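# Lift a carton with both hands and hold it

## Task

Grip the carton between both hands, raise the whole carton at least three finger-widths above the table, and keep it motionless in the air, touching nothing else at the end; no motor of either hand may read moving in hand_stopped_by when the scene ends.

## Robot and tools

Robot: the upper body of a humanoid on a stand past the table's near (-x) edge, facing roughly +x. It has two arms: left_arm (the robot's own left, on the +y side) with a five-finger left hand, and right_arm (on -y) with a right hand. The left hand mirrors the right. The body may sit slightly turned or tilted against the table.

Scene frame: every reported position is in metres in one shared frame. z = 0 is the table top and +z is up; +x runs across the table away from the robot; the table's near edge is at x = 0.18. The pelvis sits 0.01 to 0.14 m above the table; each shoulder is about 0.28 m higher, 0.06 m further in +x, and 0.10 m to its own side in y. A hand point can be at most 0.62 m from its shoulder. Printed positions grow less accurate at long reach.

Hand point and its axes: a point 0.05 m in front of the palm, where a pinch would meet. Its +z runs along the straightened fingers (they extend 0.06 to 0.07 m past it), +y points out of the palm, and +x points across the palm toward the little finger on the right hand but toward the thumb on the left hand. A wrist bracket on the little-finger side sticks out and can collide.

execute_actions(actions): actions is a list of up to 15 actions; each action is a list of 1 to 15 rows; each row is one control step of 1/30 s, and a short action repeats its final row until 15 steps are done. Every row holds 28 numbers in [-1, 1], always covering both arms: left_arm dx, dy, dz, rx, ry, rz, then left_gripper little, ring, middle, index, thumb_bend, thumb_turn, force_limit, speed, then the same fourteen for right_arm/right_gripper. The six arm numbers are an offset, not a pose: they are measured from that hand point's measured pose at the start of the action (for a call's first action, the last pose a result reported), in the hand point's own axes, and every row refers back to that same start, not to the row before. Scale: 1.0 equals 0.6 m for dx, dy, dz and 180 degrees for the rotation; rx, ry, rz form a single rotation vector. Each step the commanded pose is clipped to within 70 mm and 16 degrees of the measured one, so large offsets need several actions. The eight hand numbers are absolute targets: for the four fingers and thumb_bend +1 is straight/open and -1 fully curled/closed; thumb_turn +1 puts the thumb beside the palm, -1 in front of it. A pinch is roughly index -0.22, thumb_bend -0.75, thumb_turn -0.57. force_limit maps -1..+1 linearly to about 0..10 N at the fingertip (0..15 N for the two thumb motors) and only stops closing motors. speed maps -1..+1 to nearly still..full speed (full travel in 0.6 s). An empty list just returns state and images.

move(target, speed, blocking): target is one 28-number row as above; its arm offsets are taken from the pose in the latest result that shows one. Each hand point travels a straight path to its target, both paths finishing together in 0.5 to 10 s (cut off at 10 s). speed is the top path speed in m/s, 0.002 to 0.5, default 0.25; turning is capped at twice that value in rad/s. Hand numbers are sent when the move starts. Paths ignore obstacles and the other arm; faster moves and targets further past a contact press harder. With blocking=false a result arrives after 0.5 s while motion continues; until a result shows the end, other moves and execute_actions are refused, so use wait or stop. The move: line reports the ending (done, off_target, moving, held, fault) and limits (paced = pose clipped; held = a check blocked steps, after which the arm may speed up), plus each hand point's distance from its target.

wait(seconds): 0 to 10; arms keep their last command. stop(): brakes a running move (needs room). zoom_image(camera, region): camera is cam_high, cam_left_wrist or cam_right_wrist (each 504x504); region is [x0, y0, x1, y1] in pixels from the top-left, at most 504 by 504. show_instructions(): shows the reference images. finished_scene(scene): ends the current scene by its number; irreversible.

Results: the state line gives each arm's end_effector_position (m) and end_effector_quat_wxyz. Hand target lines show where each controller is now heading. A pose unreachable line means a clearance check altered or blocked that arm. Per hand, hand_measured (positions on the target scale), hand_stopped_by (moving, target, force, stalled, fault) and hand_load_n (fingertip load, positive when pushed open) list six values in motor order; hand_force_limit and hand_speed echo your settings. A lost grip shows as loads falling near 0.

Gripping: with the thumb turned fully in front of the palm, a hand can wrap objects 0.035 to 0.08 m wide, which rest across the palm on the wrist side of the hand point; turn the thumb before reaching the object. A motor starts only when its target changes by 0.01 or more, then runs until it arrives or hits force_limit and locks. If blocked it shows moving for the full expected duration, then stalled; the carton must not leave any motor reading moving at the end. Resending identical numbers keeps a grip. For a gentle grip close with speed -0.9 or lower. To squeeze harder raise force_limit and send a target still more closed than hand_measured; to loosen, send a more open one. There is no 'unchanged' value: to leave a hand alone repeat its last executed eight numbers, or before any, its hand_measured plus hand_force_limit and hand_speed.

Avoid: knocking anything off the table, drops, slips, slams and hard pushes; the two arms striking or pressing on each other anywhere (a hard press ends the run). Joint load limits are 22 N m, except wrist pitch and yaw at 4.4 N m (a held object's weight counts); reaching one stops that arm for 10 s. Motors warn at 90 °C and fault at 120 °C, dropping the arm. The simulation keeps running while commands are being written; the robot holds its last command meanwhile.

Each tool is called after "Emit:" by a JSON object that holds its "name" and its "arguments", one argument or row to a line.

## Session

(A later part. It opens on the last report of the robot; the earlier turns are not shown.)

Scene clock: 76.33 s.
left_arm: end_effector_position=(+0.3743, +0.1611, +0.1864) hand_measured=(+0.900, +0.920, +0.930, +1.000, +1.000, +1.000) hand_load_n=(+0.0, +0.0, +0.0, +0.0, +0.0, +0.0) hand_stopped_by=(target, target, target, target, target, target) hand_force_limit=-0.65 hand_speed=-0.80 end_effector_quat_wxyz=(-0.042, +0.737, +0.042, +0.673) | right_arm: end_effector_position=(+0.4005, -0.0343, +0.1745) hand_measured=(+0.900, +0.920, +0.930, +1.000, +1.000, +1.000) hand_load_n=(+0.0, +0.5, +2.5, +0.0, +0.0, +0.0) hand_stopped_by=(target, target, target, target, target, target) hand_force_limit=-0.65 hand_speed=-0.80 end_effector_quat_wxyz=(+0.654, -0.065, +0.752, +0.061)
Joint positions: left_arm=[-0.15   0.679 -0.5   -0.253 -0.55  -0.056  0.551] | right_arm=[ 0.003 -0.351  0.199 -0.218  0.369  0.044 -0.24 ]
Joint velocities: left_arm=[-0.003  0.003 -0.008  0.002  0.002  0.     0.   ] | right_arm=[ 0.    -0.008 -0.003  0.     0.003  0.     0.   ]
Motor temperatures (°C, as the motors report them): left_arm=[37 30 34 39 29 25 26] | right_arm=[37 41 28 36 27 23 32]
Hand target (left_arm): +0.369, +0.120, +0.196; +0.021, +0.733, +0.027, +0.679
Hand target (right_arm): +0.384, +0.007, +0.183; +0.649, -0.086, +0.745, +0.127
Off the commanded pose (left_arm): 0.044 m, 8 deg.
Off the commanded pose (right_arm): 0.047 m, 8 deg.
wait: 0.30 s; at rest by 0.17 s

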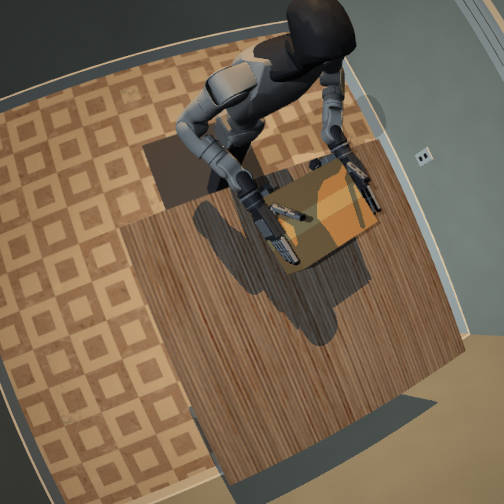

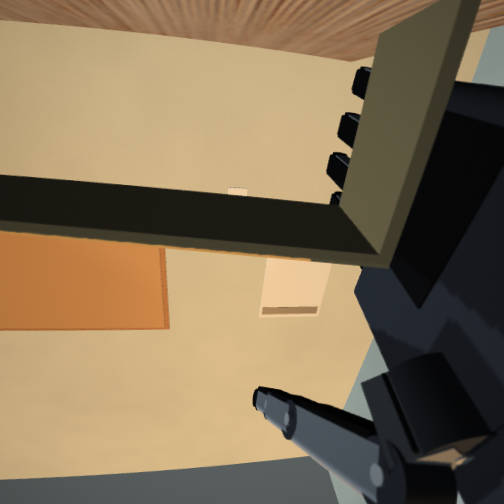

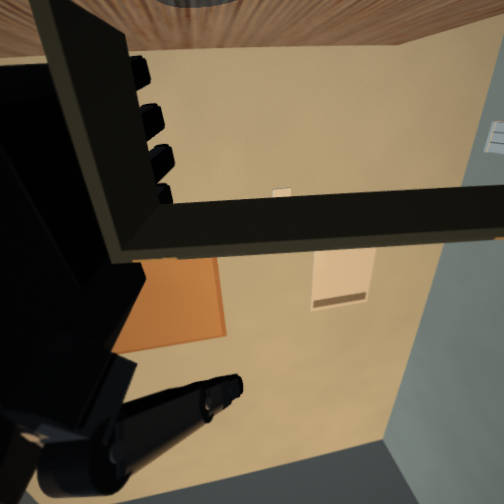

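Emit:
{"name": "execute_actions", "arguments": {
  "actions": [
    [[0.015,0.075,-0.019,-0.04,0.003,-0.021,0.9,0.92,0.93,1,1,1,-0.65,-0.8,-0.014,0.079,-0.016,-0.043,0,0.021,0.9,0.92,0.93,1,1,1,-0.65,-0.8],[0.015,0.079,-0.021,-0.043,0.003,-0.022,0.9,0.92,0.93,1,1,1,-0.65,-0.8,-0.015,0.082,-0.019,-0.045,0,0.022,0.9,0.92,0.93,1,1,1,-0.65,-0.8],[0.016,0.083,-0.024,-0.045,0.003,-0.023,0.9,0.92,0.93,1,1,1,-0.65,-0.8,-0.016,0.085,-0.023,-0.047,0,0.023,0.9,0.92,0.93,1,1,1,-0.65,-0.8],[0.016,0.087,-0.028,-0.047,0.003,-0.024,0.9,0.92,0.93,1,1,1,-0.65,-0.8,-0.016,0.088,-0.027,-0.048,0,0.024,0.9,0.92,0.93,1,1,1,-0.65,-0.8],[0.016,0.09,-0.032,-0.049,0.003,-0.024,0.9,0.92,0.93,1,1,1,-0.65,-0.8,-0.016,0.089,-0.032,-0.048,0,0.024,0.9,0.92,0.93,1,1,1,-0.65,-0.8],[0.016,0.091,-0.036,-0.05,0.003,-0.024,0.9,0.92,0.93,1,1,1,-0.65,-0.8,-0.016,0.089,-0.037,-0.048,0,0.024,0.9,0.92,0.93,1,1,1,-0.65,-0.8],[0.016,0.092,-0.04,-0.05,0.003,-0.024,0.9,0.92,0.93,1,1,1,-0.65,-0.8,-0.016,0.088,-0.042,-0.048,0,0.024,0.9,0.92,0.93,1,1,1,-0.65,-0.8],[0.016,0.093,-0.044,-0.051,0.003,-0.024,0.9,0.92,0.93,1,1,1,-0.65,-0.8,-0.015,0.088,-0.047,-0.047,0,0.024,0.9,0.92,0.93,1,1,1,-0.65,-0.8],[0.016,0.094,-0.048,-0.051,0.003,-0.024,0.9,0.92,0.93,1,1,1,-0.65,-0.8,-0.015,0.087,-0.052,-0.047,0,0.024,0.9,0.92,0.93,1,1,1,-0.65,-0.8],[0.016,0.095,-0.052,-0.052,0.003,-0.024,0.9,0.92,0.93,1,1,1,-0.65,-0.8,-0.015,0.087,-0.057,-0.046,0,0.024,0.9,0.92,0.93,1,1,1,-0.65,-0.8],[0.015,0.096,-0.056,-0.052,0.003,-0.024,0.9,0.92,0.93,1,1,1,-0.65,-0.8,-0.014,0.086,-0.062,-0.046,0,0.024,0.9,0.92,0.93,1,1,1,-0.65,-0.8],[0.015,0.097,-0.06,-0.053,0.003,-0.024,0.9,0.92,0.93,1,1,1,-0.65,-0.8,-0.014,0.086,-0.067,-0.045,0,0.024,0.9,0.92,0.93,1,1,1,-0.65,-0.8],[0.015,0.098,-0.064,-0.053,0.003,-0.024,0.9,0.92,0.93,1,1,1,-0.65,-0.8,-0.013,0.085,-0.072,-0.045,0,0.024,0.9,0.92,0.93,1,1,1,-0.65,-0.8],[0.015,0.099,-0.068,-0.054,0.003,-0.024,0.9,0.92,0.93,1,1,1,-0.65,-0.8,-0.013,0.085,-0.077,-0.044,0,0.024,0.9,0.92,0.93,1,1,1,-0.65,-0.8],[0.015,0.1,-0.072,-0.054,0.003,-0.024,0.9,0.92,0.93,1,1,1,-0.65,-0.8,-0.013,0.084,-0.082,-0.044,0,0.024,0.9,0.92,0.93,1,1,1,-0.65,-0.8]]
  ]
}}

Emit:
{"name": "wait", "arguments": {
  "seconds": 0.3
}}

Scene clock: 77.53 s.
left_arm: end_effector_position=(+0.3526, +0.1460, +0.1842) hand_measured=(+0.900, +0.920, +0.930, +1.000, +1.000, +1.000) hand_load_n=(+0.5, +0.5, +0.0, +0.0, +0.0, +0.0) hand_stopped_by=(target, target, target, target, target, target) hand_force_limit=-0.65 hand_speed=-0.80 end_effector_quat_wxyz=(-0.029, +0.742, +0.029, +0.669) | right_arm: end_effector_position=(+0.3740, -0.0463, +0.1751) hand_measured=(+0.900, +0.920, +0.930, +1.000, +1.000, +1.000) hand_load_n=(+0.5, +2.5, +3.5, +0.0, +0.0, +0.0) hand_stopped_by=(target, target, target, target, target, target) hand_force_limit=-0.65 hand_speed=-0.80 end_effector_quat_wxyz=(+0.646, -0.055, +0.759, +0.052)
Joint positions: left_arm=[-0.077  0.722 -0.551 -0.341 -0.531 -0.077  0.585] | right_arm=[ 0.151 -0.395  0.218 -0.352  0.383  0.032 -0.292]
Joint velocities: left_arm=[ 0.232  0.121 -0.147 -0.235  0.107 -0.078  0.103] | right_arm=[ 0.454 -0.1    0.077 -0.29  -0.057 -0.181 -0.143]
Motor temperatures (°C, as the motors report them): left_arm=[37 30 35 39 29 25 27] | right_arm=[37 41 29 37 27 23 34]
Hand target (left_arm): +0.339, +0.100, +0.200; +0.046, +0.733, +0.013, +0.679
Hand target (right_arm): +0.346, +0.002, +0.190; +0.645, -0.082, +0.748, +0.136
Off the commanded pose (left_arm): 0.053 m, 9 deg.
Off the commanded pose (right_arm): 0.062 m, 10 deg.

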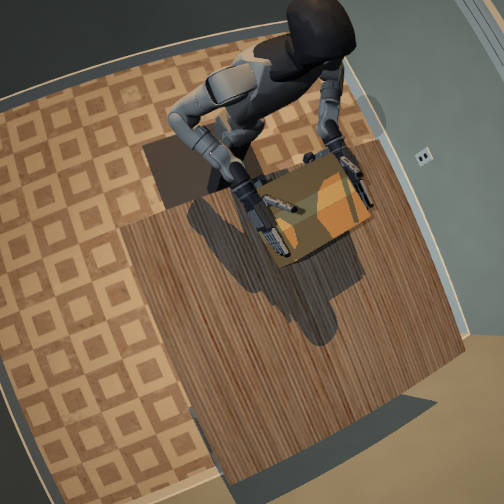

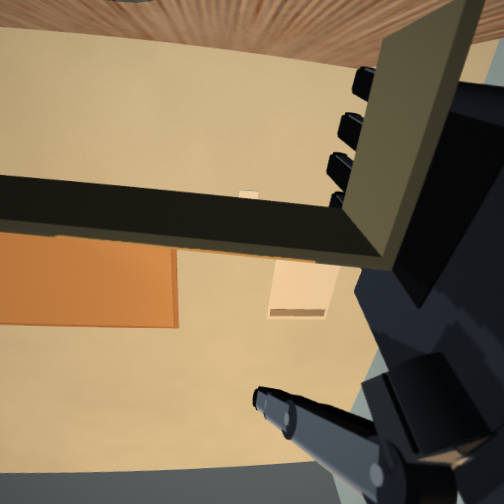

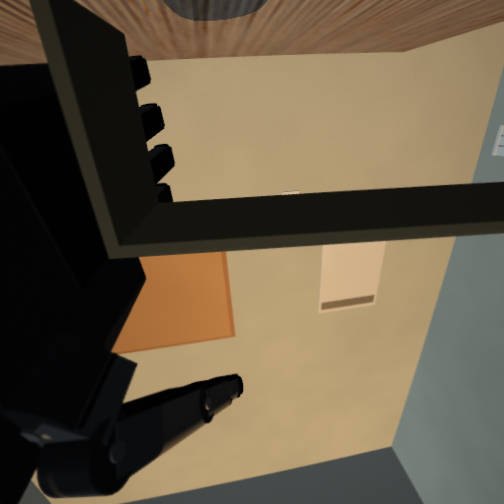

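Scene clock: 77.83 s.
left_arm: end_effector_position=(+0.3473, +0.1429, +0.1836) hand_measured=(+0.900, +0.920, +0.930, +1.000, +1.000, +1.000) hand_load_n=(+0.0, +0.0, +0.0, +0.0, +0.0, +0.0) hand_stopped_by=(target, target, target, target, target, target) hand_force_limit=-0.65 hand_speed=-0.80 end_effector_quat_wxyz=(-0.027, +0.743, +0.027, +0.668) | right_arm: end_effector_position=(+0.3674, -0.0492, +0.1750) hand_measured=(+0.900, +0.920, +0.930, +1.000, +1.000, +1.000) hand_load_n=(+0.5, +2.5, +4.0, +0.0, +0.0, +0.0) hand_stopped_by=(target, target, target, target, target, target) hand_force_limit=-0.65 hand_speed=-0.80 end_effector_quat_wxyz=(+0.646, -0.053, +0.760, +0.049)
Joint positions: left_arm=[-0.058  0.73  -0.563 -0.36  -0.522 -0.083  0.595] | right_arm=[ 0.187 -0.403  0.223 -0.373  0.38   0.016 -0.301]
Joint velocities: left_arm=[ 0.006 -0.008 -0.014 -0.005 -0.018  0.     0.   ] | right_arm=[ 0.021 -0.012  0.003  0.003 -0.009  0.     0.   ]
Motor temperatures (°C, as the motors report them): left_arm=[37 30 35 39 29 25 27] | right_arm=[37 41 29 37 27 23 34]
Hand target (left_arm): +0.339, +0.100, +0.200; +0.046, +0.733, +0.013, +0.679
Hand target (right_arm): +0.346, +0.002, +0.190; +0.645, -0.082, +0.748, +0.136
Off the commanded pose (left_arm): 0.050 m, 9 deg.
Off the commanded pose (right_arm): 0.062 m, 11 deg.
wait: 0.30 s; at rest by 0.27 s

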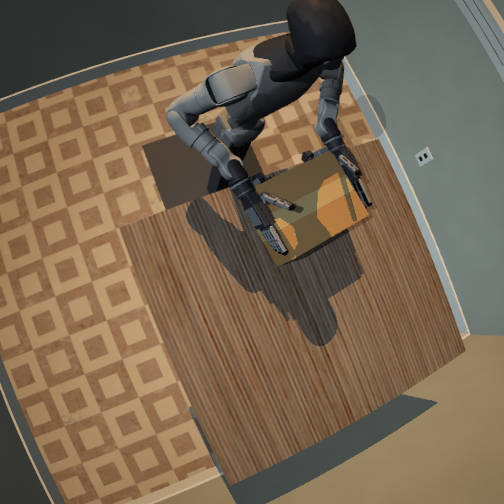

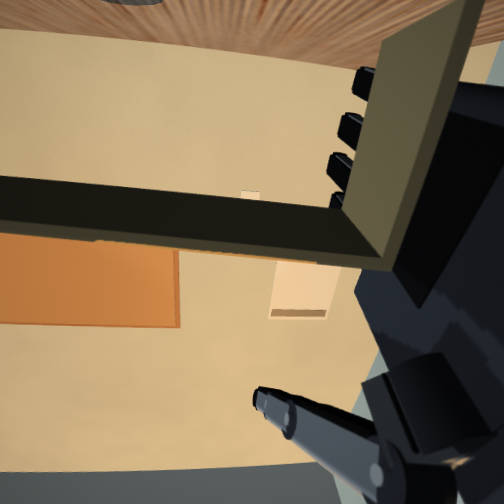

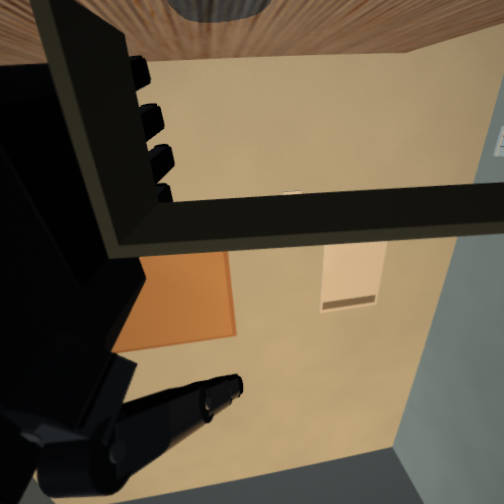

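Emit:
{"name": "execute_actions", "arguments": {
  "actions": [
    [[0.024,0.077,-0.021,-0.042,0.008,-0.024,0.75,0.75,0.75,0.75,1,1,-0.65,-0.85,-0.019,0.098,-0.027,-0.055,-0.007,0.024,0.75,0.75,0.75,0.75,1,1,-0.65,-0.85],[0.024,0.078,-0.021,-0.043,0.0085,-0.024,0.75,0.75,0.75,0.75,1,1,-0.65,-0.85,-0.019,0.099,-0.026,-0.055,-0.0075,0.025,0.75,0.75,0.75,0.75,1,1,-0.65,-0.85],[0.025,0.079,-0.021,-0.044,0.009,-0.024,0.75,0.75,0.75,0.75,1,1,-0.65,-0.85,-0.02,0.1,-0.025,-0.055,-0.008,0.026,0.75,0.75,0.75,0.75,1,1,-0.65,-0.85],[0.026,0.08,-0.021,-0.045,0.0095,-0.024,0.75,0.75,0.75,0.75,1,1,-0.65,-0.85,-0.021,0.101,-0.024,-0.055,-0.0085,0.027,0.75,0.75,0.75,0.75,1,1,-0.65,-0.85],[0.028,0.081,-0.021,-0.046,0.01,-0.024,0.75,0.75,0.75,0.75,1,1,-0.65,-0.85,-0.023,0.101,-0.023,-0.055,-0.009,0.028,0.75,0.75,0.75,0.75,1,1,-0.65,-0.85],[0.03,0.081,-0.021,-0.047,0.0105,-0.024,0.75,0.75,0.75,0.75,1,1,-0.65,-0.85,-0.025,0.101,-0.022,-0.055,-0.0095,0.028,0.75,0.75,0.75,0.75,1,1,-0.65,-0.85],[0.033,0.081,-0.021,-0.047,0.011,-0.024,0.75,0.75,0.75,0.75,1,1,-0.65,-0.85,-0.028,0.101,-0.022,-0.055,-0.01,0.028,0.75,0.75,0.75,0.75,1,1,-0.65,-0.85],[0.036,0.081,-0.021,-0.047,0.0115,-0.024,0.75,0.75,0.75,0.75,1,1,-0.65,-0.85,-0.031,0.101,-0.022,-0.055,-0.0105,0.028,0.75,0.75,0.75,0.75,1,1,-0.65,-0.85],[0.039,0.081,-0.021,-0.047,0.012,-0.024,0.75,0.75,0.75,0.75,1,1,-0.65,-0.85,-0.034,0.101,-0.022,-0.055,-0.011,0.028,0.75,0.75,0.75,0.75,1,1,-0.65,-0.85],[0.042,0.081,-0.021,-0.047,0.0125,-0.024,0.75,0.75,0.75,0.75,1,1,-0.65,-0.85,-0.037,0.101,-0.022,-0.055,-0.0115,0.028,0.75,0.75,0.75,0.75,1,1,-0.65,-0.85],[0.045,0.081,-0.021,-0.047,0.013,-0.024,0.75,0.75,0.75,0.75,1,1,-0.65,-0.85,-0.04,0.101,-0.022,-0.055,-0.012,0.028,0.75,0.75,0.75,0.75,1,1,-0.65,-0.85],[0.048,0.081,-0.021,-0.047,0.0135,-0.024,0.75,0.75,0.75,0.75,1,1,-0.65,-0.85,-0.043,0.101,-0.022,-0.055,-0.0125,0.028,0.75,0.75,0.75,0.75,1,1,-0.65,-0.85],[0.051,0.081,-0.021,-0.047,0.014,-0.024,0.75,0.75,0.75,0.75,1,1,-0.65,-0.85,-0.046,0.101,-0.022,-0.055,-0.013,0.028,0.75,0.75,0.75,0.75,1,1,-0.65,-0.85],[0.054,0.081,-0.021,-0.047,0.0145,-0.024,0.75,0.75,0.75,0.75,1,1,-0.65,-0.85,-0.049,0.101,-0.022,-0.055,-0.0135,0.028,0.75,0.75,0.75,0.75,1,1,-0.65,-0.85],[0.056,0.081,-0.021,-0.047,0.015,-0.024,0.75,0.75,0.75,0.75,1,1,-0.65,-0.85,-0.051,0.101,-0.022,-0.055,-0.014,0.028,0.75,0.75,0.75,0.75,1,1,-0.65,-0.85]]
  ]
}}

Emit:
{"name": "wait", "arguments": {
  "seconds": 0.3
}}

Scene clock: 79.13 s.
left_arm: end_effector_position=(+0.3487, +0.1451, +0.2020) hand_measured=(+0.852, +0.880, +0.898, +0.900, +1.000, +1.000) hand_load_n=(+3.5, +0.5, +0.0, +0.0, +0.0, +0.0) hand_stopped_by=(force, force, force, moving, target, target) hand_force_limit=-0.65 hand_speed=-0.85 end_effector_quat_wxyz=(-0.025, +0.734, +0.032, +0.678) | right_arm: end_effector_position=(+0.3660, -0.0493, +0.1847) hand_measured=(+0.894, +0.920, +0.930, +0.900, +1.000, +1.000) hand_load_n=(+3.5, +3.0, +3.0, +0.5, +0.0, +0.0) hand_stopped_by=(force, force, force, moving, target, target) hand_force_limit=-0.65 hand_speed=-0.85 end_effector_quat_wxyz=(+0.646, -0.039, +0.760, +0.054)
Joint positions: left_arm=[-0.078  0.778 -0.565 -0.425 -0.561 -0.071  0.639] | right_arm=[ 0.194 -0.437  0.245 -0.431  0.426  0.03  -0.36 ]
Joint velocities: left_arm=[-0.195  0.123  0.043 -0.318 -0.091  0.     0.175] | right_arm=[-0.034 -0.155 -0.012 -0.27   0.135  0.097 -0.208]
Motor temperatures (°C, as the motors report them): left_arm=[38 30 35 40 29 25 28] | right_arm=[37 41 29 37 27 23 37]
Hand target (left_arm): +0.338, +0.098, +0.220; +0.053, +0.725, +0.005, +0.687
Hand target (right_arm): +0.346, +0.004, +0.208; +0.652, -0.076, +0.740, +0.145
Off the commanded pose (left_arm): 0.054 m, 10 deg.
Off the commanded pose (right_arm): 0.065 m, 11 deg.

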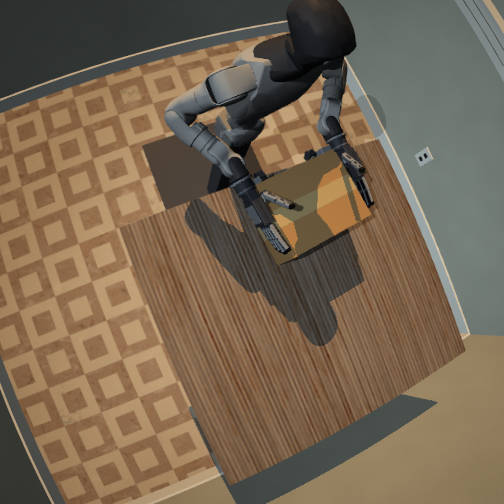

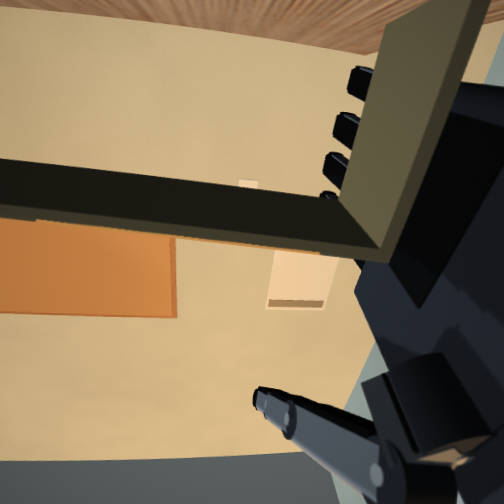

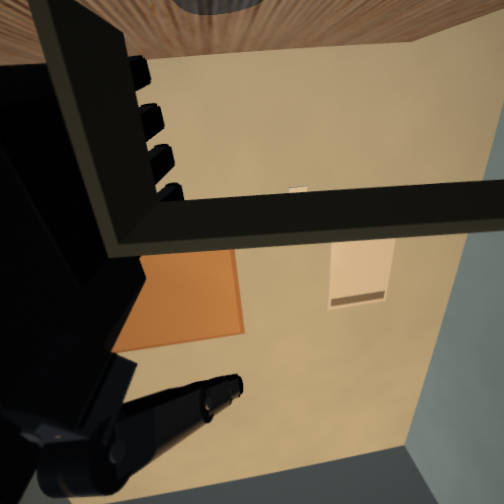

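Scene clock: 79.43 s.
left_arm: end_effector_position=(+0.3509, +0.1451, +0.2141) hand_measured=(+0.852, +0.880, +0.898, +0.826, +1.000, +1.000) hand_load_n=(+3.5, +0.0, +0.0, +0.0, +0.0, +0.0) hand_stopped_by=(force, force, force, moving, target, target) hand_force_limit=-0.65 hand_speed=-0.85 end_effector_quat_wxyz=(-0.023, +0.724, +0.035, +0.688) | right_arm: end_effector_position=(+0.3680, -0.0495, +0.1917) hand_measured=(+0.894, +0.920, +0.930, +0.826, +1.000, +1.000) hand_load_n=(+2.0, +2.5, +4.0, +0.5, +0.0, +0.0) hand_stopped_by=(force, force, force, moving, target, target) hand_force_limit=-0.65 hand_speed=-0.85 end_effector_quat_wxyz=(+0.652, -0.037, +0.755, +0.055)
Joint positions: left_arm=[-0.094  0.785 -0.56  -0.446 -0.567 -0.071  0.651] | right_arm=[ 0.186 -0.446  0.243 -0.449  0.436  0.035 -0.374]
Joint velocities: left_arm=[ 0.008 -0.008  0.012 -0.009  0.009  0.     0.   ] | right_arm=[0.003 0.003 0.008 0.006 0.    0.    0.   ]
Motor temperatures (°C, as the motors report them): left_arm=[38 30 35 40 29 25 28] | right_arm=[38 41 29 38 27 23 37]
Hand target (left_arm): +0.338, +0.098, +0.220; +0.053, +0.725, +0.005, +0.687
Hand target (right_arm): +0.346, +0.004, +0.208; +0.652, -0.076, +0.740, +0.145
Off the commanded pose (left_arm): 0.052 m, 9 deg.
Off the commanded pose (right_arm): 0.063 m, 11 deg.
wait: 0.30 s; no rest

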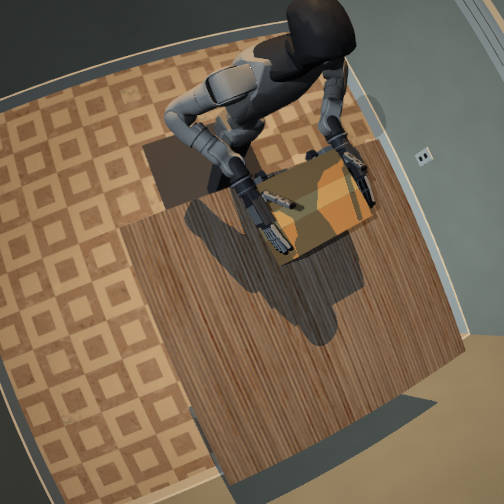

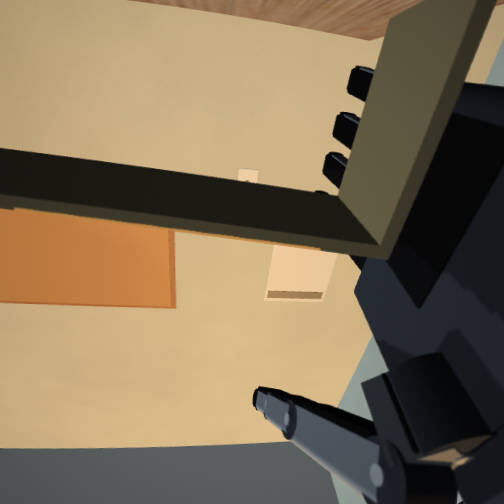

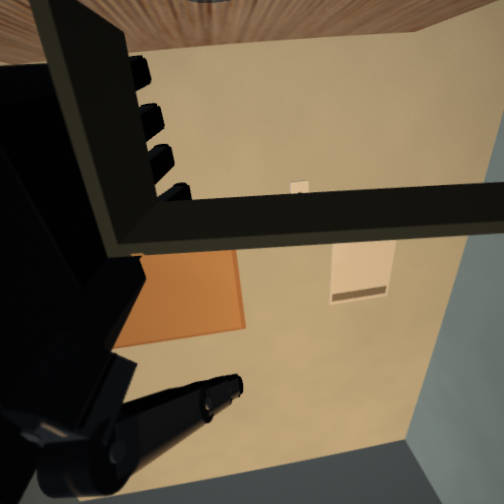

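Emit:
{"name": "execute_actions", "arguments": {
  "actions": [
    [[0.005,0.084,-0.022,-0.0485,-0.002,-0.018,0.75,0.75,0.75,0.75,1,1,-0.65,-0.85,-0.022,0.102,-0.019,-0.058,-0.008,0.018,0.75,0.75,0.75,0.75,1,1,-0.65,-0.85],[0.006,0.084,-0.022,-0.0485,-0.002,-0.018,0.75,0.75,0.75,0.75,1,1,-0.65,-0.85,-0.025,0.102,-0.0195,-0.058,-0.0085,0.018,0.75,0.75,0.75,0.75,1,1,-0.65,-0.85],[0.007,0.084,-0.022,-0.0485,-0.002,-0.0175,0.75,0.75,0.75,0.75,1,1,-0.65,-0.85,-0.0285,0.102,-0.02,-0.0575,-0.009,0.018,0.75,0.75,0.75,0.75,1,1,-0.65,-0.85],[0.0085,0.084,-0.022,-0.0485,-0.002,-0.017,0.75,0.75,0.75,0.75,1,1,-0.65,-0.85,-0.032,0.102,-0.0205,-0.0575,-0.0095,0.018,0.75,0.75,0.75,0.75,1,1,-0.65,-0.85],[0.01,0.084,-0.022,-0.0485,-0.002,-0.017,0.75,0.75,0.75,0.75,1,1,-0.65,-0.85,-0.0355,0.102,-0.021,-0.057,-0.01,0.018,0.75,0.75,0.75,0.75,1,1,-0.65,-0.85],[0.012,0.084,-0.022,-0.0485,-0.002,-0.0165,0.75,0.75,0.75,0.75,1,1,-0.65,-0.85,-0.039,0.102,-0.0215,-0.057,-0.0105,0.018,0.75,0.75,0.75,0.75,1,1,-0.65,-0.85],[0.014,0.084,-0.022,-0.0485,-0.002,-0.016,0.75,0.75,0.75,0.75,1,1,-0.65,-0.85,-0.0425,0.102,-0.022,-0.057,-0.011,0.018,0.75,0.75,0.75,0.75,1,1,-0.65,-0.85],[0.0165,0.084,-0.022,-0.0485,-0.002,-0.016,0.75,0.75,0.75,0.75,1,1,-0.65,-0.85,-0.046,0.102,-0.0225,-0.057,-0.0115,0.018,0.75,0.75,0.75,0.75,1,1,-0.65,-0.85],[0.019,0.084,-0.0225,-0.0485,-0.002,-0.0155,0.75,0.75,0.75,0.75,1,1,-0.65,-0.85,-0.0495,0.102,-0.023,-0.057,-0.012,0.018,0.75,0.75,0.75,0.75,1,1,-0.65,-0.85],[0.0215,0.084,-0.0225,-0.0485,-0.002,-0.015,0.75,0.75,0.75,0.75,1,1,-0.65,-0.85,-0.053,0.102,-0.0235,-0.057,-0.0125,0.018,0.75,0.75,0.75,0.75,1,1,-0.65,-0.85],[0.024,0.0845,-0.0225,-0.0485,-0.002,-0.015,0.75,0.75,0.75,0.75,1,1,-0.65,-0.85,-0.0565,0.102,-0.024,-0.057,-0.013,0.018,0.75,0.75,0.75,0.75,1,1,-0.65,-0.85],[0.027,0.0845,-0.023,-0.0485,-0.002,-0.0145,0.75,0.75,0.75,0.75,1,1,-0.65,-0.85,-0.06,0.102,-0.0245,-0.057,-0.0135,0.018,0.75,0.75,0.75,0.75,1,1,-0.65,-0.85],[0.03,0.085,-0.023,-0.0485,-0.002,-0.014,0.75,0.75,0.75,0.75,1,1,-0.65,-0.85,-0.0635,0.102,-0.025,-0.057,-0.014,0.018,0.75,0.75,0.75,0.75,1,1,-0.65,-0.85],[0.033,0.085,-0.023,-0.0485,-0.002,-0.014,0.75,0.75,0.75,0.75,1,1,-0.65,-0.85,-0.067,0.102,-0.025,-0.057,-0.014,0.018,0.75,0.75,0.75,0.75,1,1,-0.65,-0.85],[0.036,0.085,-0.023,-0.0485,-0.002,-0.014,0.75,0.75,0.75,0.75,1,1,-0.65,-0.85,-0.07,0.102,-0.025,-0.057,-0.014,0.018,0.75,0.75,0.75,0.75,1,1,-0.65,-0.85]]
  ]
}}

Emit:
{"name": "wait", "arguments": {
  "seconds": 0.3
}}

Scene clock: 80.87 s.
left_arm: end_effector_position=(+0.3520, +0.1429, +0.2328) hand_measured=(+0.852, +0.880, +0.898, +0.750, +1.000, +1.000) hand_load_n=(+1.5, +0.0, +0.0, +0.0, +0.0, +0.0) hand_stopped_by=(force, force, force, target, target, target) hand_force_limit=-0.65 hand_speed=-0.85 end_effector_quat_wxyz=(-0.027, +0.718, +0.027, +0.695) | right_arm: end_effector_position=(+0.3682, -0.0483, +0.2126) hand_measured=(+0.894, +0.920, +0.930, +0.750, +1.000, +1.000) hand_load_n=(+1.5, +2.0, +3.5, +0.0, +0.0, +0.0) hand_stopped_by=(force, force, force, target, target, target) hand_force_limit=-0.65 hand_speed=-0.85 end_effector_quat_wxyz=(+0.657, -0.039, +0.752, +0.048)
Joint positions: left_arm=[-0.138  0.853 -0.573 -0.531 -0.613 -0.024  0.715] | right_arm=[ 0.175 -0.522  0.25  -0.571  0.491  0.114 -0.467]
Joint velocities: left_arm=[-0.156  0.186 -0.003 -0.308 -0.184  0.208  0.205] | right_arm=[-0.095 -0.204 -0.057 -0.339  0.155  0.206 -0.225]
Motor temperatures (°C, as the motors report them): left_arm=[38 30 35 41 29 26 29] | right_arm=[38 41 30 39 27 24 41]
Hand target (left_arm): +0.339, +0.097, +0.239; +0.048, +0.724, -0.002, +0.688
Hand target (right_arm): +0.346, +0.004, +0.238; +0.661, -0.076, +0.733, +0.143
Off the commanded pose (left_arm): 0.050 m, 9 deg.
Off the commanded pose (right_arm): 0.064 m, 12 deg.

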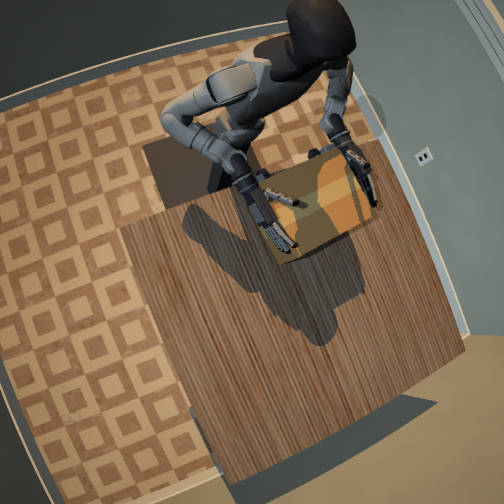

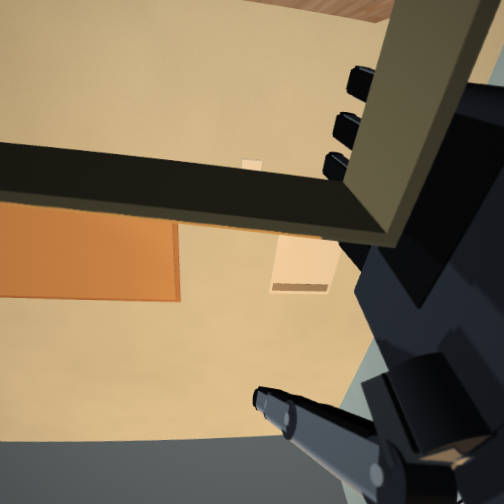

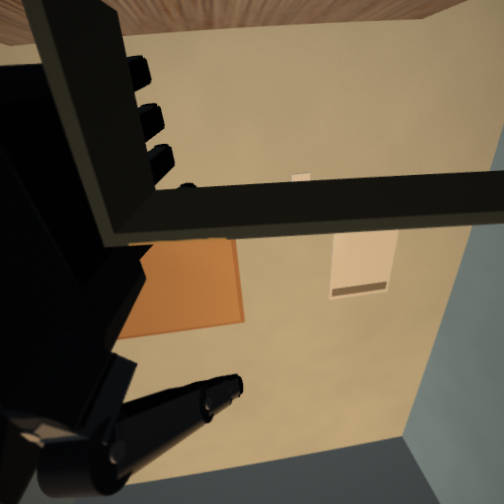

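Scene clock: 91.13 s.
left_arm: end_effector_position=(+0.3505, +0.1271, +0.2342) hand_measured=(+0.852, +0.880, +0.898, +0.750, +1.000, +1.000) hand_load_n=(+7.5, +3.5, +0.0, +0.0, +0.0, +0.0) hand_stopped_by=(force, force, force, target, target, target) hand_force_limit=-0.65 hand_speed=-0.85 end_effector_quat_wxyz=(-0.008, +0.724, +0.023, +0.689) | right_arm: end_effector_position=(+0.3746, -0.0644, +0.2167) hand_measured=(+0.892, +0.920, +0.930, +0.750, +1.000, +1.000) hand_load_n=(+0.0, +0.0, +0.0, +0.0, +0.0, +0.0) hand_stopped_by=(force, force, force, target, target, target) hand_force_limit=-0.65 hand_speed=-0.85 end_effector_quat_wxyz=(+0.661, -0.023, +0.750, +0.016)
Joint positions: left_arm=[-0.165  0.835 -0.606 -0.563 -0.627  0.017  0.729] | right_arm=[ 0.177 -0.537  0.225 -0.59   0.495  0.135 -0.53 ]
Joint velocities: left_arm=[ 0.002 -0.005  0.003 -0.003  0.015  0.     0.   ] | right_arm=[ 0.008  0.012 -0.006  0.008 -0.002  0.     0.   ]
Motor temperatures (°C, as the motors report them): left_arm=[38 30 35 43 29 26 35] | right_arm=[38 41 29 39 27 24 39]
Hand target (left_arm): +0.339, +0.097, +0.239; +0.048, +0.724, -0.002, +0.688
Hand target (right_arm): +0.369, -0.045, +0.221; +0.661, -0.037, +0.748, +0.050
Off the commanded pose (left_arm): 0.035 m, 7 deg.
Off the commanded pose (right_arm): 0.079 m, 16 deg.
TORQUE FAULT: the external load on joint 7 (wrist yaw) of the right arm reached its load limit, and that arm stopped for 10 seconds. That time counts as 20 of the actions that you can send in this scene. A torque fault stops only its own arm. That arm ran no command of this call. That arm holds where it stopped, with its grip as last carried out, and accepts commands again: back off and push less far. That arm stops again, at the same cost, whenever a joint's load reaches its limit.
wait: 0.27 of 0.3 s (a fault stop ended it); no rest

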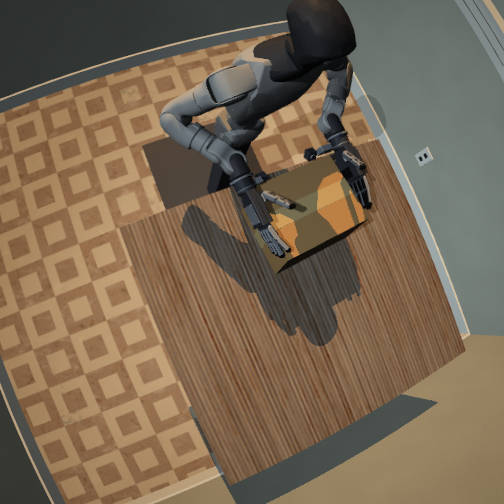

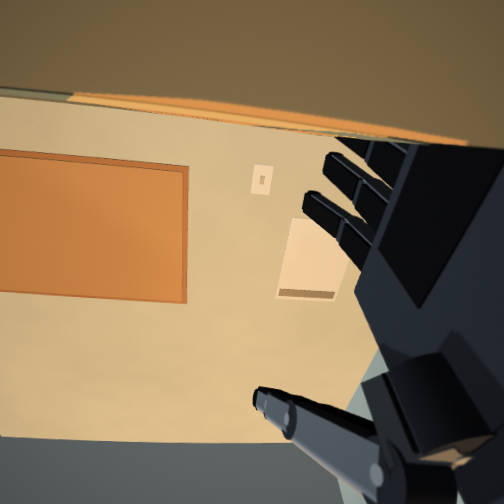

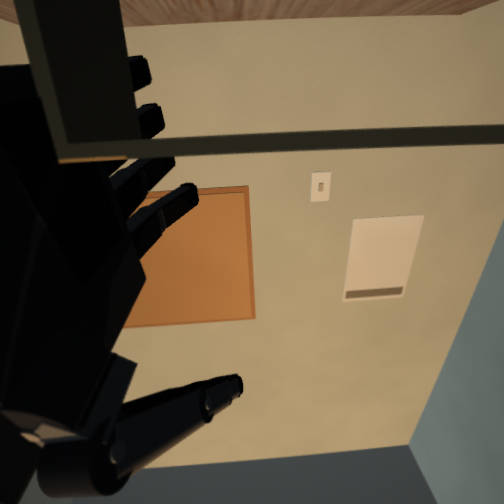

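Emit:
{"name": "execute_actions", "arguments": {
  "actions": [
    [[0.005,0.048,-0.018,-0.03,0,-0.008,0.9,0.92,0.93,1,1,1,-0.65,-0.5,-0.005,0.028,-0.005,-0.02,0,0.008,0.9,0.92,0.93,1,1,1,-0.65,-0.5],[0.004,0.04,-0.015,-0.026,0,-0.006,0.9,0.92,0.93,1,1,1,-0.65,-0.5,-0.004,0.022,-0.004,-0.018,0,0.007,0.9,0.92,0.93,1,1,1,-0.65,-0.5],[0.003,0.032,-0.012,-0.022,0,-0.004,0.9,0.92,0.93,1,1,1,-0.65,-0.5,-0.003,0.016,-0.004,-0.016,0,0.006,0.9,0.92,0.93,1,1,1,-0.65,-0.5],[0.002,0.024,-0.01,-0.018,0,-0.002,0.9,0.92,0.93,1,1,1,-0.65,-0.5,-0.002,0.01,-0.004,-0.014,0,0.005,0.9,0.92,0.93,1,1,1,-0.65,-0.5],[0.001,0.016,-0.008,-0.014,0,0,0.9,0.92,0.93,1,1,1,-0.65,-0.5,-0.001,0.004,-0.005,-0.012,0,0.004,0.9,0.92,0.93,1,1,1,-0.65,-0.5],[0,0.008,-0.006,-0.01,0,0.001,0.9,0.92,0.93,1,1,1,-0.65,-0.5,0,-0.002,-0.006,-0.01,0,0.003,0.9,0.92,0.93,1,1,1,-0.65,-0.5],[0,0,-0.004,-0.007,0,0.002,0.9,0.92,0.93,1,1,1,-0.65,-0.5,0,-0.007,-0.007,-0.01,0,0.002,0.9,0.92,0.93,1,1,1,-0.65,-0.5],[0,-0.007,-0.002,-0.004,0,0.003,0.9,0.92,0.93,1,1,1,-0.65,-0.5,0,-0.011,-0.008,-0.01,0,0.002,0.9,0.92,0.93,1,1,1,-0.65,-0.5],[0,-0.013,0,-0.002,0,0.004,0.9,0.92,0.93,1,1,1,-0.65,-0.5,0,-0.015,-0.009,-0.01,0,0.002,0.9,0.92,0.93,1,1,1,-0.65,-0.5],[0,-0.018,0,0,0,0.005,0.9,0.92,0.93,1,1,1,-0.65,-0.5,0,-0.018,-0.01,-0.01,0,0.002,0.9,0.92,0.93,1,1,1,-0.65,-0.5],[0,-0.022,0,0,0,0.006,0.9,0.92,0.93,1,1,1,-0.65,-0.5,0,-0.02,-0.01,-0.01,0,0.002,0.9,0.92,0.93,1,1,1,-0.65,-0.5],[0,-0.025,0,0,0,0.006,0.9,0.92,0.93,1,1,1,-0.65,-0.5,0,-0.02,-0.01,-0.01,0,0.002,0.9,0.92,0.93,1,1,1,-0.65,-0.5]],
    [[-0.004,0,0.001,0,-0.001,0,0.9,0.92,0.93,1,1,1,-0.65,-0.5,0.004,0,0,0,-0.001,0,0.9,0.92,0.93,1,1,1,-0.65,-0.5],[-0.01,0,0.002,0,-0.002,0,0.9,0.92,0.93,1,1,1,-0.65,-0.5,0.009,0,0.001,0,-0.001,0,0.9,0.92,0.93,1,1,1,-0.65,-0.5],[-0.017,0,0.003,0,-0.003,0,0.9,0.92,0.93,1,1,1,-0.65,-0.5,0.015,0,0.002,0,-0.002,0,0.9,0.92,0.93,1,1,1,-0.65,-0.5],[-0.024,0,0.005,0,-0.004,0,0.9,0.92,0.93,1,1,1,-0.65,-0.5,0.021,0,0.002,0,-0.002,0,0.9,0.92,0.93,1,1,1,-0.65,-0.5],[-0.031,0,0.006,0,-0.005,0,0.9,0.92,0.93,1,1,1,-0.65,-0.5,0.027,0,0.003,0,-0.003,0,0.9,0.92,0.93,1,1,1,-0.65,-0.5],[-0.038,0,0.008,0,-0.006,0,0.9,0.92,0.93,1,1,1,-0.65,-0.5,0.033,0,0.004,0,-0.003,0,0.9,0.92,0.93,1,1,1,-0.65,-0.5],[-0.045,0,0.009,0,-0.007,0,0.9,0.92,0.93,1,1,1,-0.65,-0.5,0.039,0,0.005,0,-0.004,0,0.9,0.92,0.93,1,1,1,-0.65,-0.5],[-0.052,0,0.011,0,-0.008,0,0.9,0.92,0.93,1,1,1,-0.65,-0.5,0.045,0,0.005,0,-0.004,0,0.9,0.92,0.93,1,1,1,-0.65,-0.5],[-0.059,0,0.012,0,-0.009,0,0.9,0.92,0.93,1,1,1,-0.65,-0.5,0.051,0,0.006,0,-0.005,0,0.9,0.92,0.93,1,1,1,-0.65,-0.5],[-0.066,0,0.014,0,-0.01,0,0.9,0.92,0.93,1,1,1,-0.65,-0.5,0.057,0,0.007,0,-0.005,0,0.9,0.92,0.93,1,1,1,-0.65,-0.5],[-0.072,0,0.015,0,-0.011,0,0.9,0.92,0.93,1,1,1,-0.65,-0.5,0.063,0,0.008,0,-0.006,0,0.9,0.92,0.93,1,1,1,-0.65,-0.5],[-0.077,0,0.016,0,-0.012,0,0.9,0.92,0.93,1,1,1,-0.65,-0.5,0.067,0,0.008,0,-0.006,0,0.9,0.92,0.93,1,1,1,-0.65,-0.5],[-0.08,0,0.017,0,-0.012,0,0.9,0.92,0.93,1,1,1,-0.65,-0.5,0.07,0,0.008,0,-0.006,0,0.9,0.92,0.93,1,1,1,-0.65,-0.5]]
  ]
}}

Emit:
{"name": "wait", "arguments": {
  "seconds": 0.2
}}

Emit:
{"name": "zoom_image", "arguments": {
  "camera": "cam_high",
  "region": [210, 120, 390, 300]
}}

Scene clock: 93.33 s.
left_arm: end_effector_position=(+0.3566, +0.1449, +0.1857) hand_measured=(+0.900, +0.920, +0.930, +1.000, +1.000, +1.000) hand_load_n=(+0.0, +0.0, +0.0, +0.0, +0.0, +0.0) hand_stopped_by=(force, target, target, target, target, target) hand_force_limit=-0.65 hand_speed=-0.50 end_effector_quat_wxyz=(-0.020, +0.740, +0.018, +0.672) | right_arm: end_effector_position=(+0.3703, -0.0798, +0.1757) hand_measured=(+0.900, +0.920, +0.930, +1.000, +1.000, +1.000) hand_load_n=(+0.0, +0.0, +0.0, +0.0, +0.0, +0.0) hand_stopped_by=(target, target, target, target, target, target) hand_force_limit=-0.65 hand_speed=-0.50 end_effector_quat_wxyz=(+0.663, -0.026, +0.747, +0.025)
Joint positions: left_arm=[-0.14   0.789 -0.62  -0.301 -0.587 -0.142  0.597] | right_arm=[ 0.208 -0.478  0.23  -0.286  0.434 -0.154 -0.355]
Joint velocities: left_arm=[-0.011 -0.172 -0.049  0.382  0.054 -0.176 -0.135] | right_arm=[-0.052  0.147  0.046  0.449 -0.086 -0.338  0.128]
Motor temperatures (°C, as the motors report them): left_arm=[38 30 35 43 29 26 35] | right_arm=[38 41 29 39 27 24 38]
Hand target (left_arm): +0.358, +0.144, +0.187; -0.018, +0.735, +0.016, +0.677
Hand target (right_arm): +0.371, -0.079, +0.176; +0.668, -0.027, +0.743, +0.026
Off the commanded pose (left_arm): 0.004 m, 1 deg.
Off the commanded pose (right_arm): 0.004 m, 1 deg.

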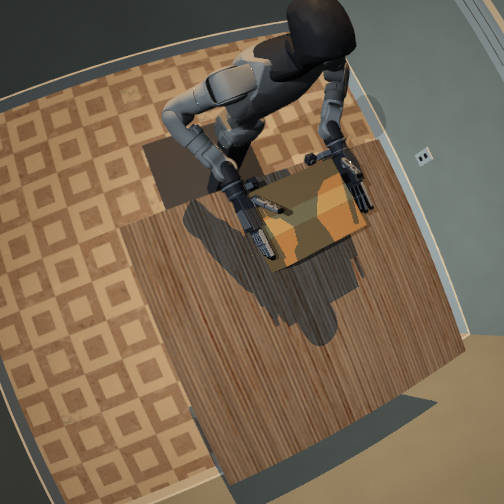

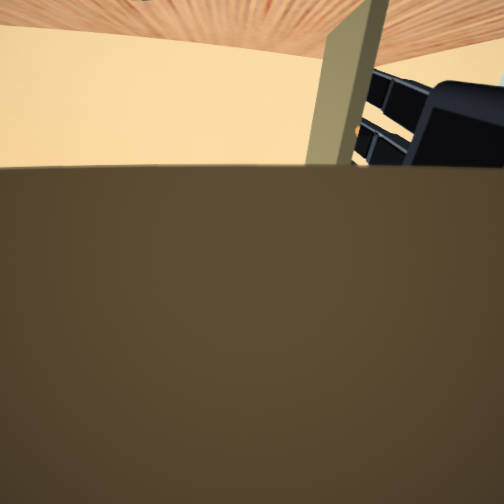

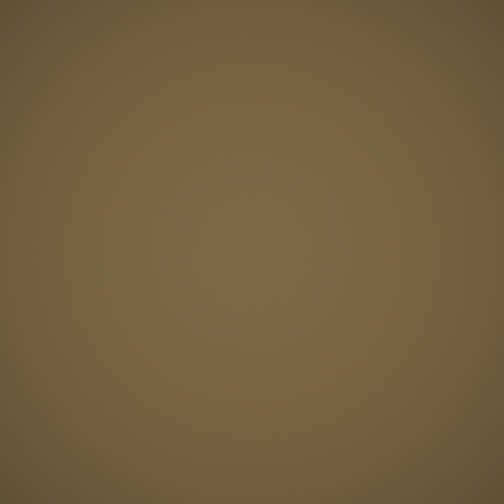

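Scene clock: 93.53 s.
left_arm: end_effector_position=(+0.3577, +0.1447, +0.1863) hand_measured=(+0.900, +0.920, +0.930, +1.000, +1.000, +1.000) hand_load_n=(+0.0, +0.0, +0.0, +0.0, +0.0, +0.0) hand_stopped_by=(force, target, target, target, target, target) hand_force_limit=-0.65 hand_speed=-0.50 end_effector_quat_wxyz=(-0.019, +0.737, +0.018, +0.676) | right_arm: end_effector_position=(+0.3708, -0.0801, +0.1755) hand_measured=(+0.900, +0.920, +0.930, +1.000, +1.000, +1.000) hand_load_n=(+0.0, +0.0, +0.0, +0.0, +0.0, +0.0) hand_stopped_by=(target, target, target, target, target, target) hand_force_limit=-0.65 hand_speed=-0.50 end_effector_quat_wxyz=(+0.667, -0.026, +0.745, +0.025)
Joint positions: left_arm=[-0.146  0.782 -0.621 -0.286 -0.583 -0.155  0.591] | right_arm=[ 0.203 -0.472  0.232 -0.266  0.43  -0.175 -0.348]
Joint velocities: left_arm=[-0.005 -0.008 -0.003  0.002 -0.014 -0.005 -0.001] | right_arm=[-0.023  0.015 -0.015  0.008 -0.005 -0.01   0.003]
Motor temperatures (°C, as the motors report them): left_arm=[38 30 35 43 29 26 35] | right_arm=[38 41 29 39 27 24 38]
Hand target (left_arm): +0.358, +0.144, +0.187; -0.018, +0.735, +0.016, +0.677
Hand target (right_arm): +0.371, -0.079, +0.176; +0.668, -0.027, +0.743, +0.026
Off the commanded pose (left_arm): 0.003 m, 1 deg.
Off the commanded pose (right_arm): 0.004 m, 1 deg.
wait: 0.20 s; no rest

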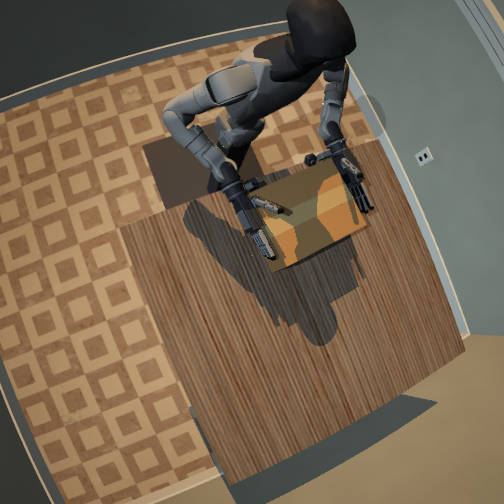

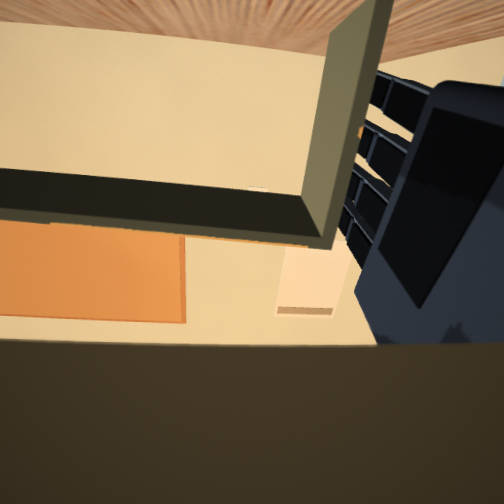

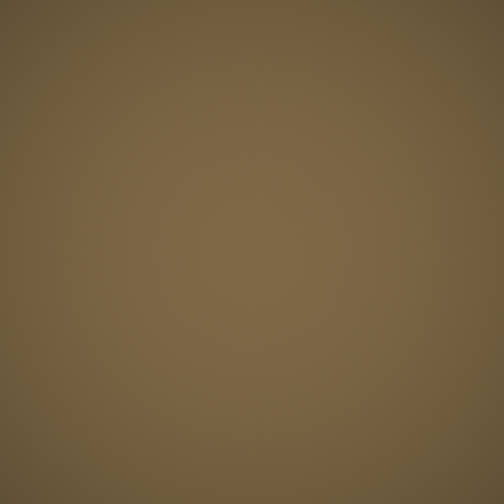

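Region (210, 120, 390, 300) of cam_high's 504x504 image, scaled by 2.800, with more detail than that image has.

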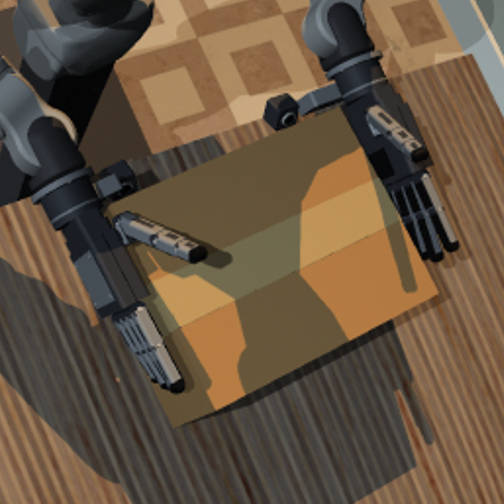

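Emit:
{"name": "move", "arguments": {
  "target": [-0.002,0.03,0.02,-0.007,0,0,0.9,0.92,0.93,1,1,1,-0.65,-0.5,0.002,0.018,0.026,-0.01,0,0,0.9,0.92,0.93,1,1,1,-0.65,-0.5],
  "speed": 0.06
}}

Scene clock: 94.43 s.
left_arm: end_effector_position=(+0.3702, +0.1312, +0.1842) hand_measured=(+0.900, +0.920, +0.930, +1.000, +1.000, +1.000) hand_load_n=(+0.0, +0.0, +0.0, +0.0, +0.0, +0.0) hand_stopped_by=(force, target, target, target, target, target) hand_force_limit=-0.65 hand_speed=-0.50 end_effector_quat_wxyz=(-0.012, +0.737, +0.015, +0.676) | right_arm: end_effector_position=(+0.3841, -0.0708, +0.1720) hand_measured=(+0.900, +0.920, +0.930, +1.000, +1.000, +1.000) hand_load_n=(+0.0, +0.0, +0.0, +0.0, +0.0, +0.0) hand_stopped_by=(target, target, target, target, target, target) hand_force_limit=-0.65 hand_speed=-0.50 end_effector_quat_wxyz=(+0.666, -0.036, +0.744, +0.032)
Joint positions: left_arm=[-0.218  0.719 -0.65  -0.236 -0.573 -0.12   0.592] | right_arm=[ 0.121 -0.463  0.242 -0.205  0.435 -0.153 -0.331]
Joint velocities: left_arm=[-0.002  0.     0.006  0.003 -0.003  0.     0.002] | right_arm=[ 0.002  0.005  0.011 -0.008  0.006  0.     0.   ]
Motor temperatures (°C, as the motors report them): left_arm=[38 30 35 42 29 26 34] | right_arm=[38 41 29 39 27 24 37]
Hand target (left_arm): +0.370, +0.128, +0.184; -0.011, +0.737, +0.012, +0.675
Hand target (right_arm): +0.385, -0.068, +0.173; +0.666, -0.035, +0.744, +0.038
Off the commanded pose (left_arm): 0.004 m, 1 deg.
Off the commanded pose (right_arm): 0.003 m, 1 deg.
move: off_target (left_arm)

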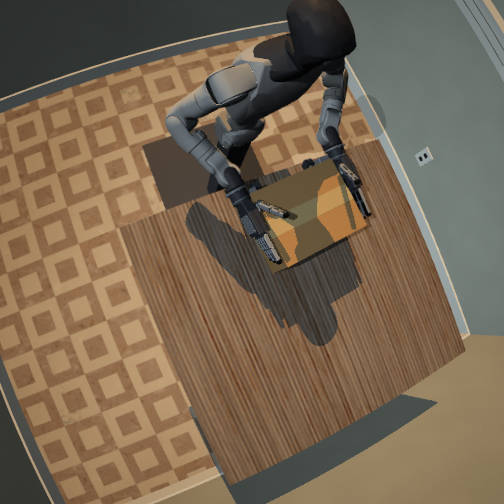

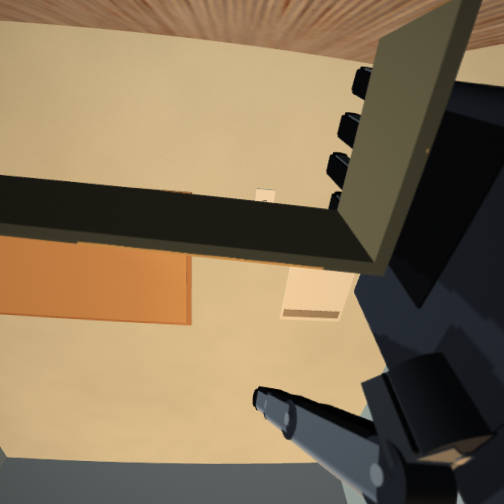

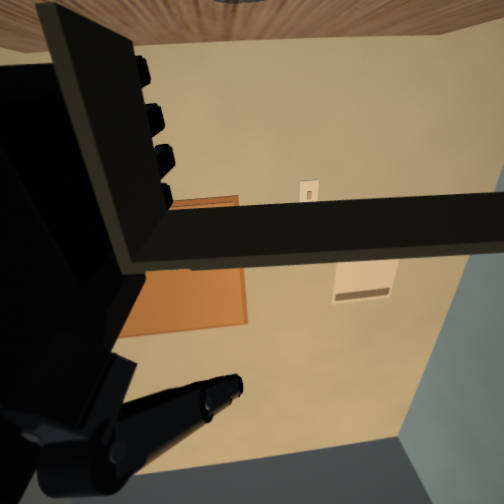

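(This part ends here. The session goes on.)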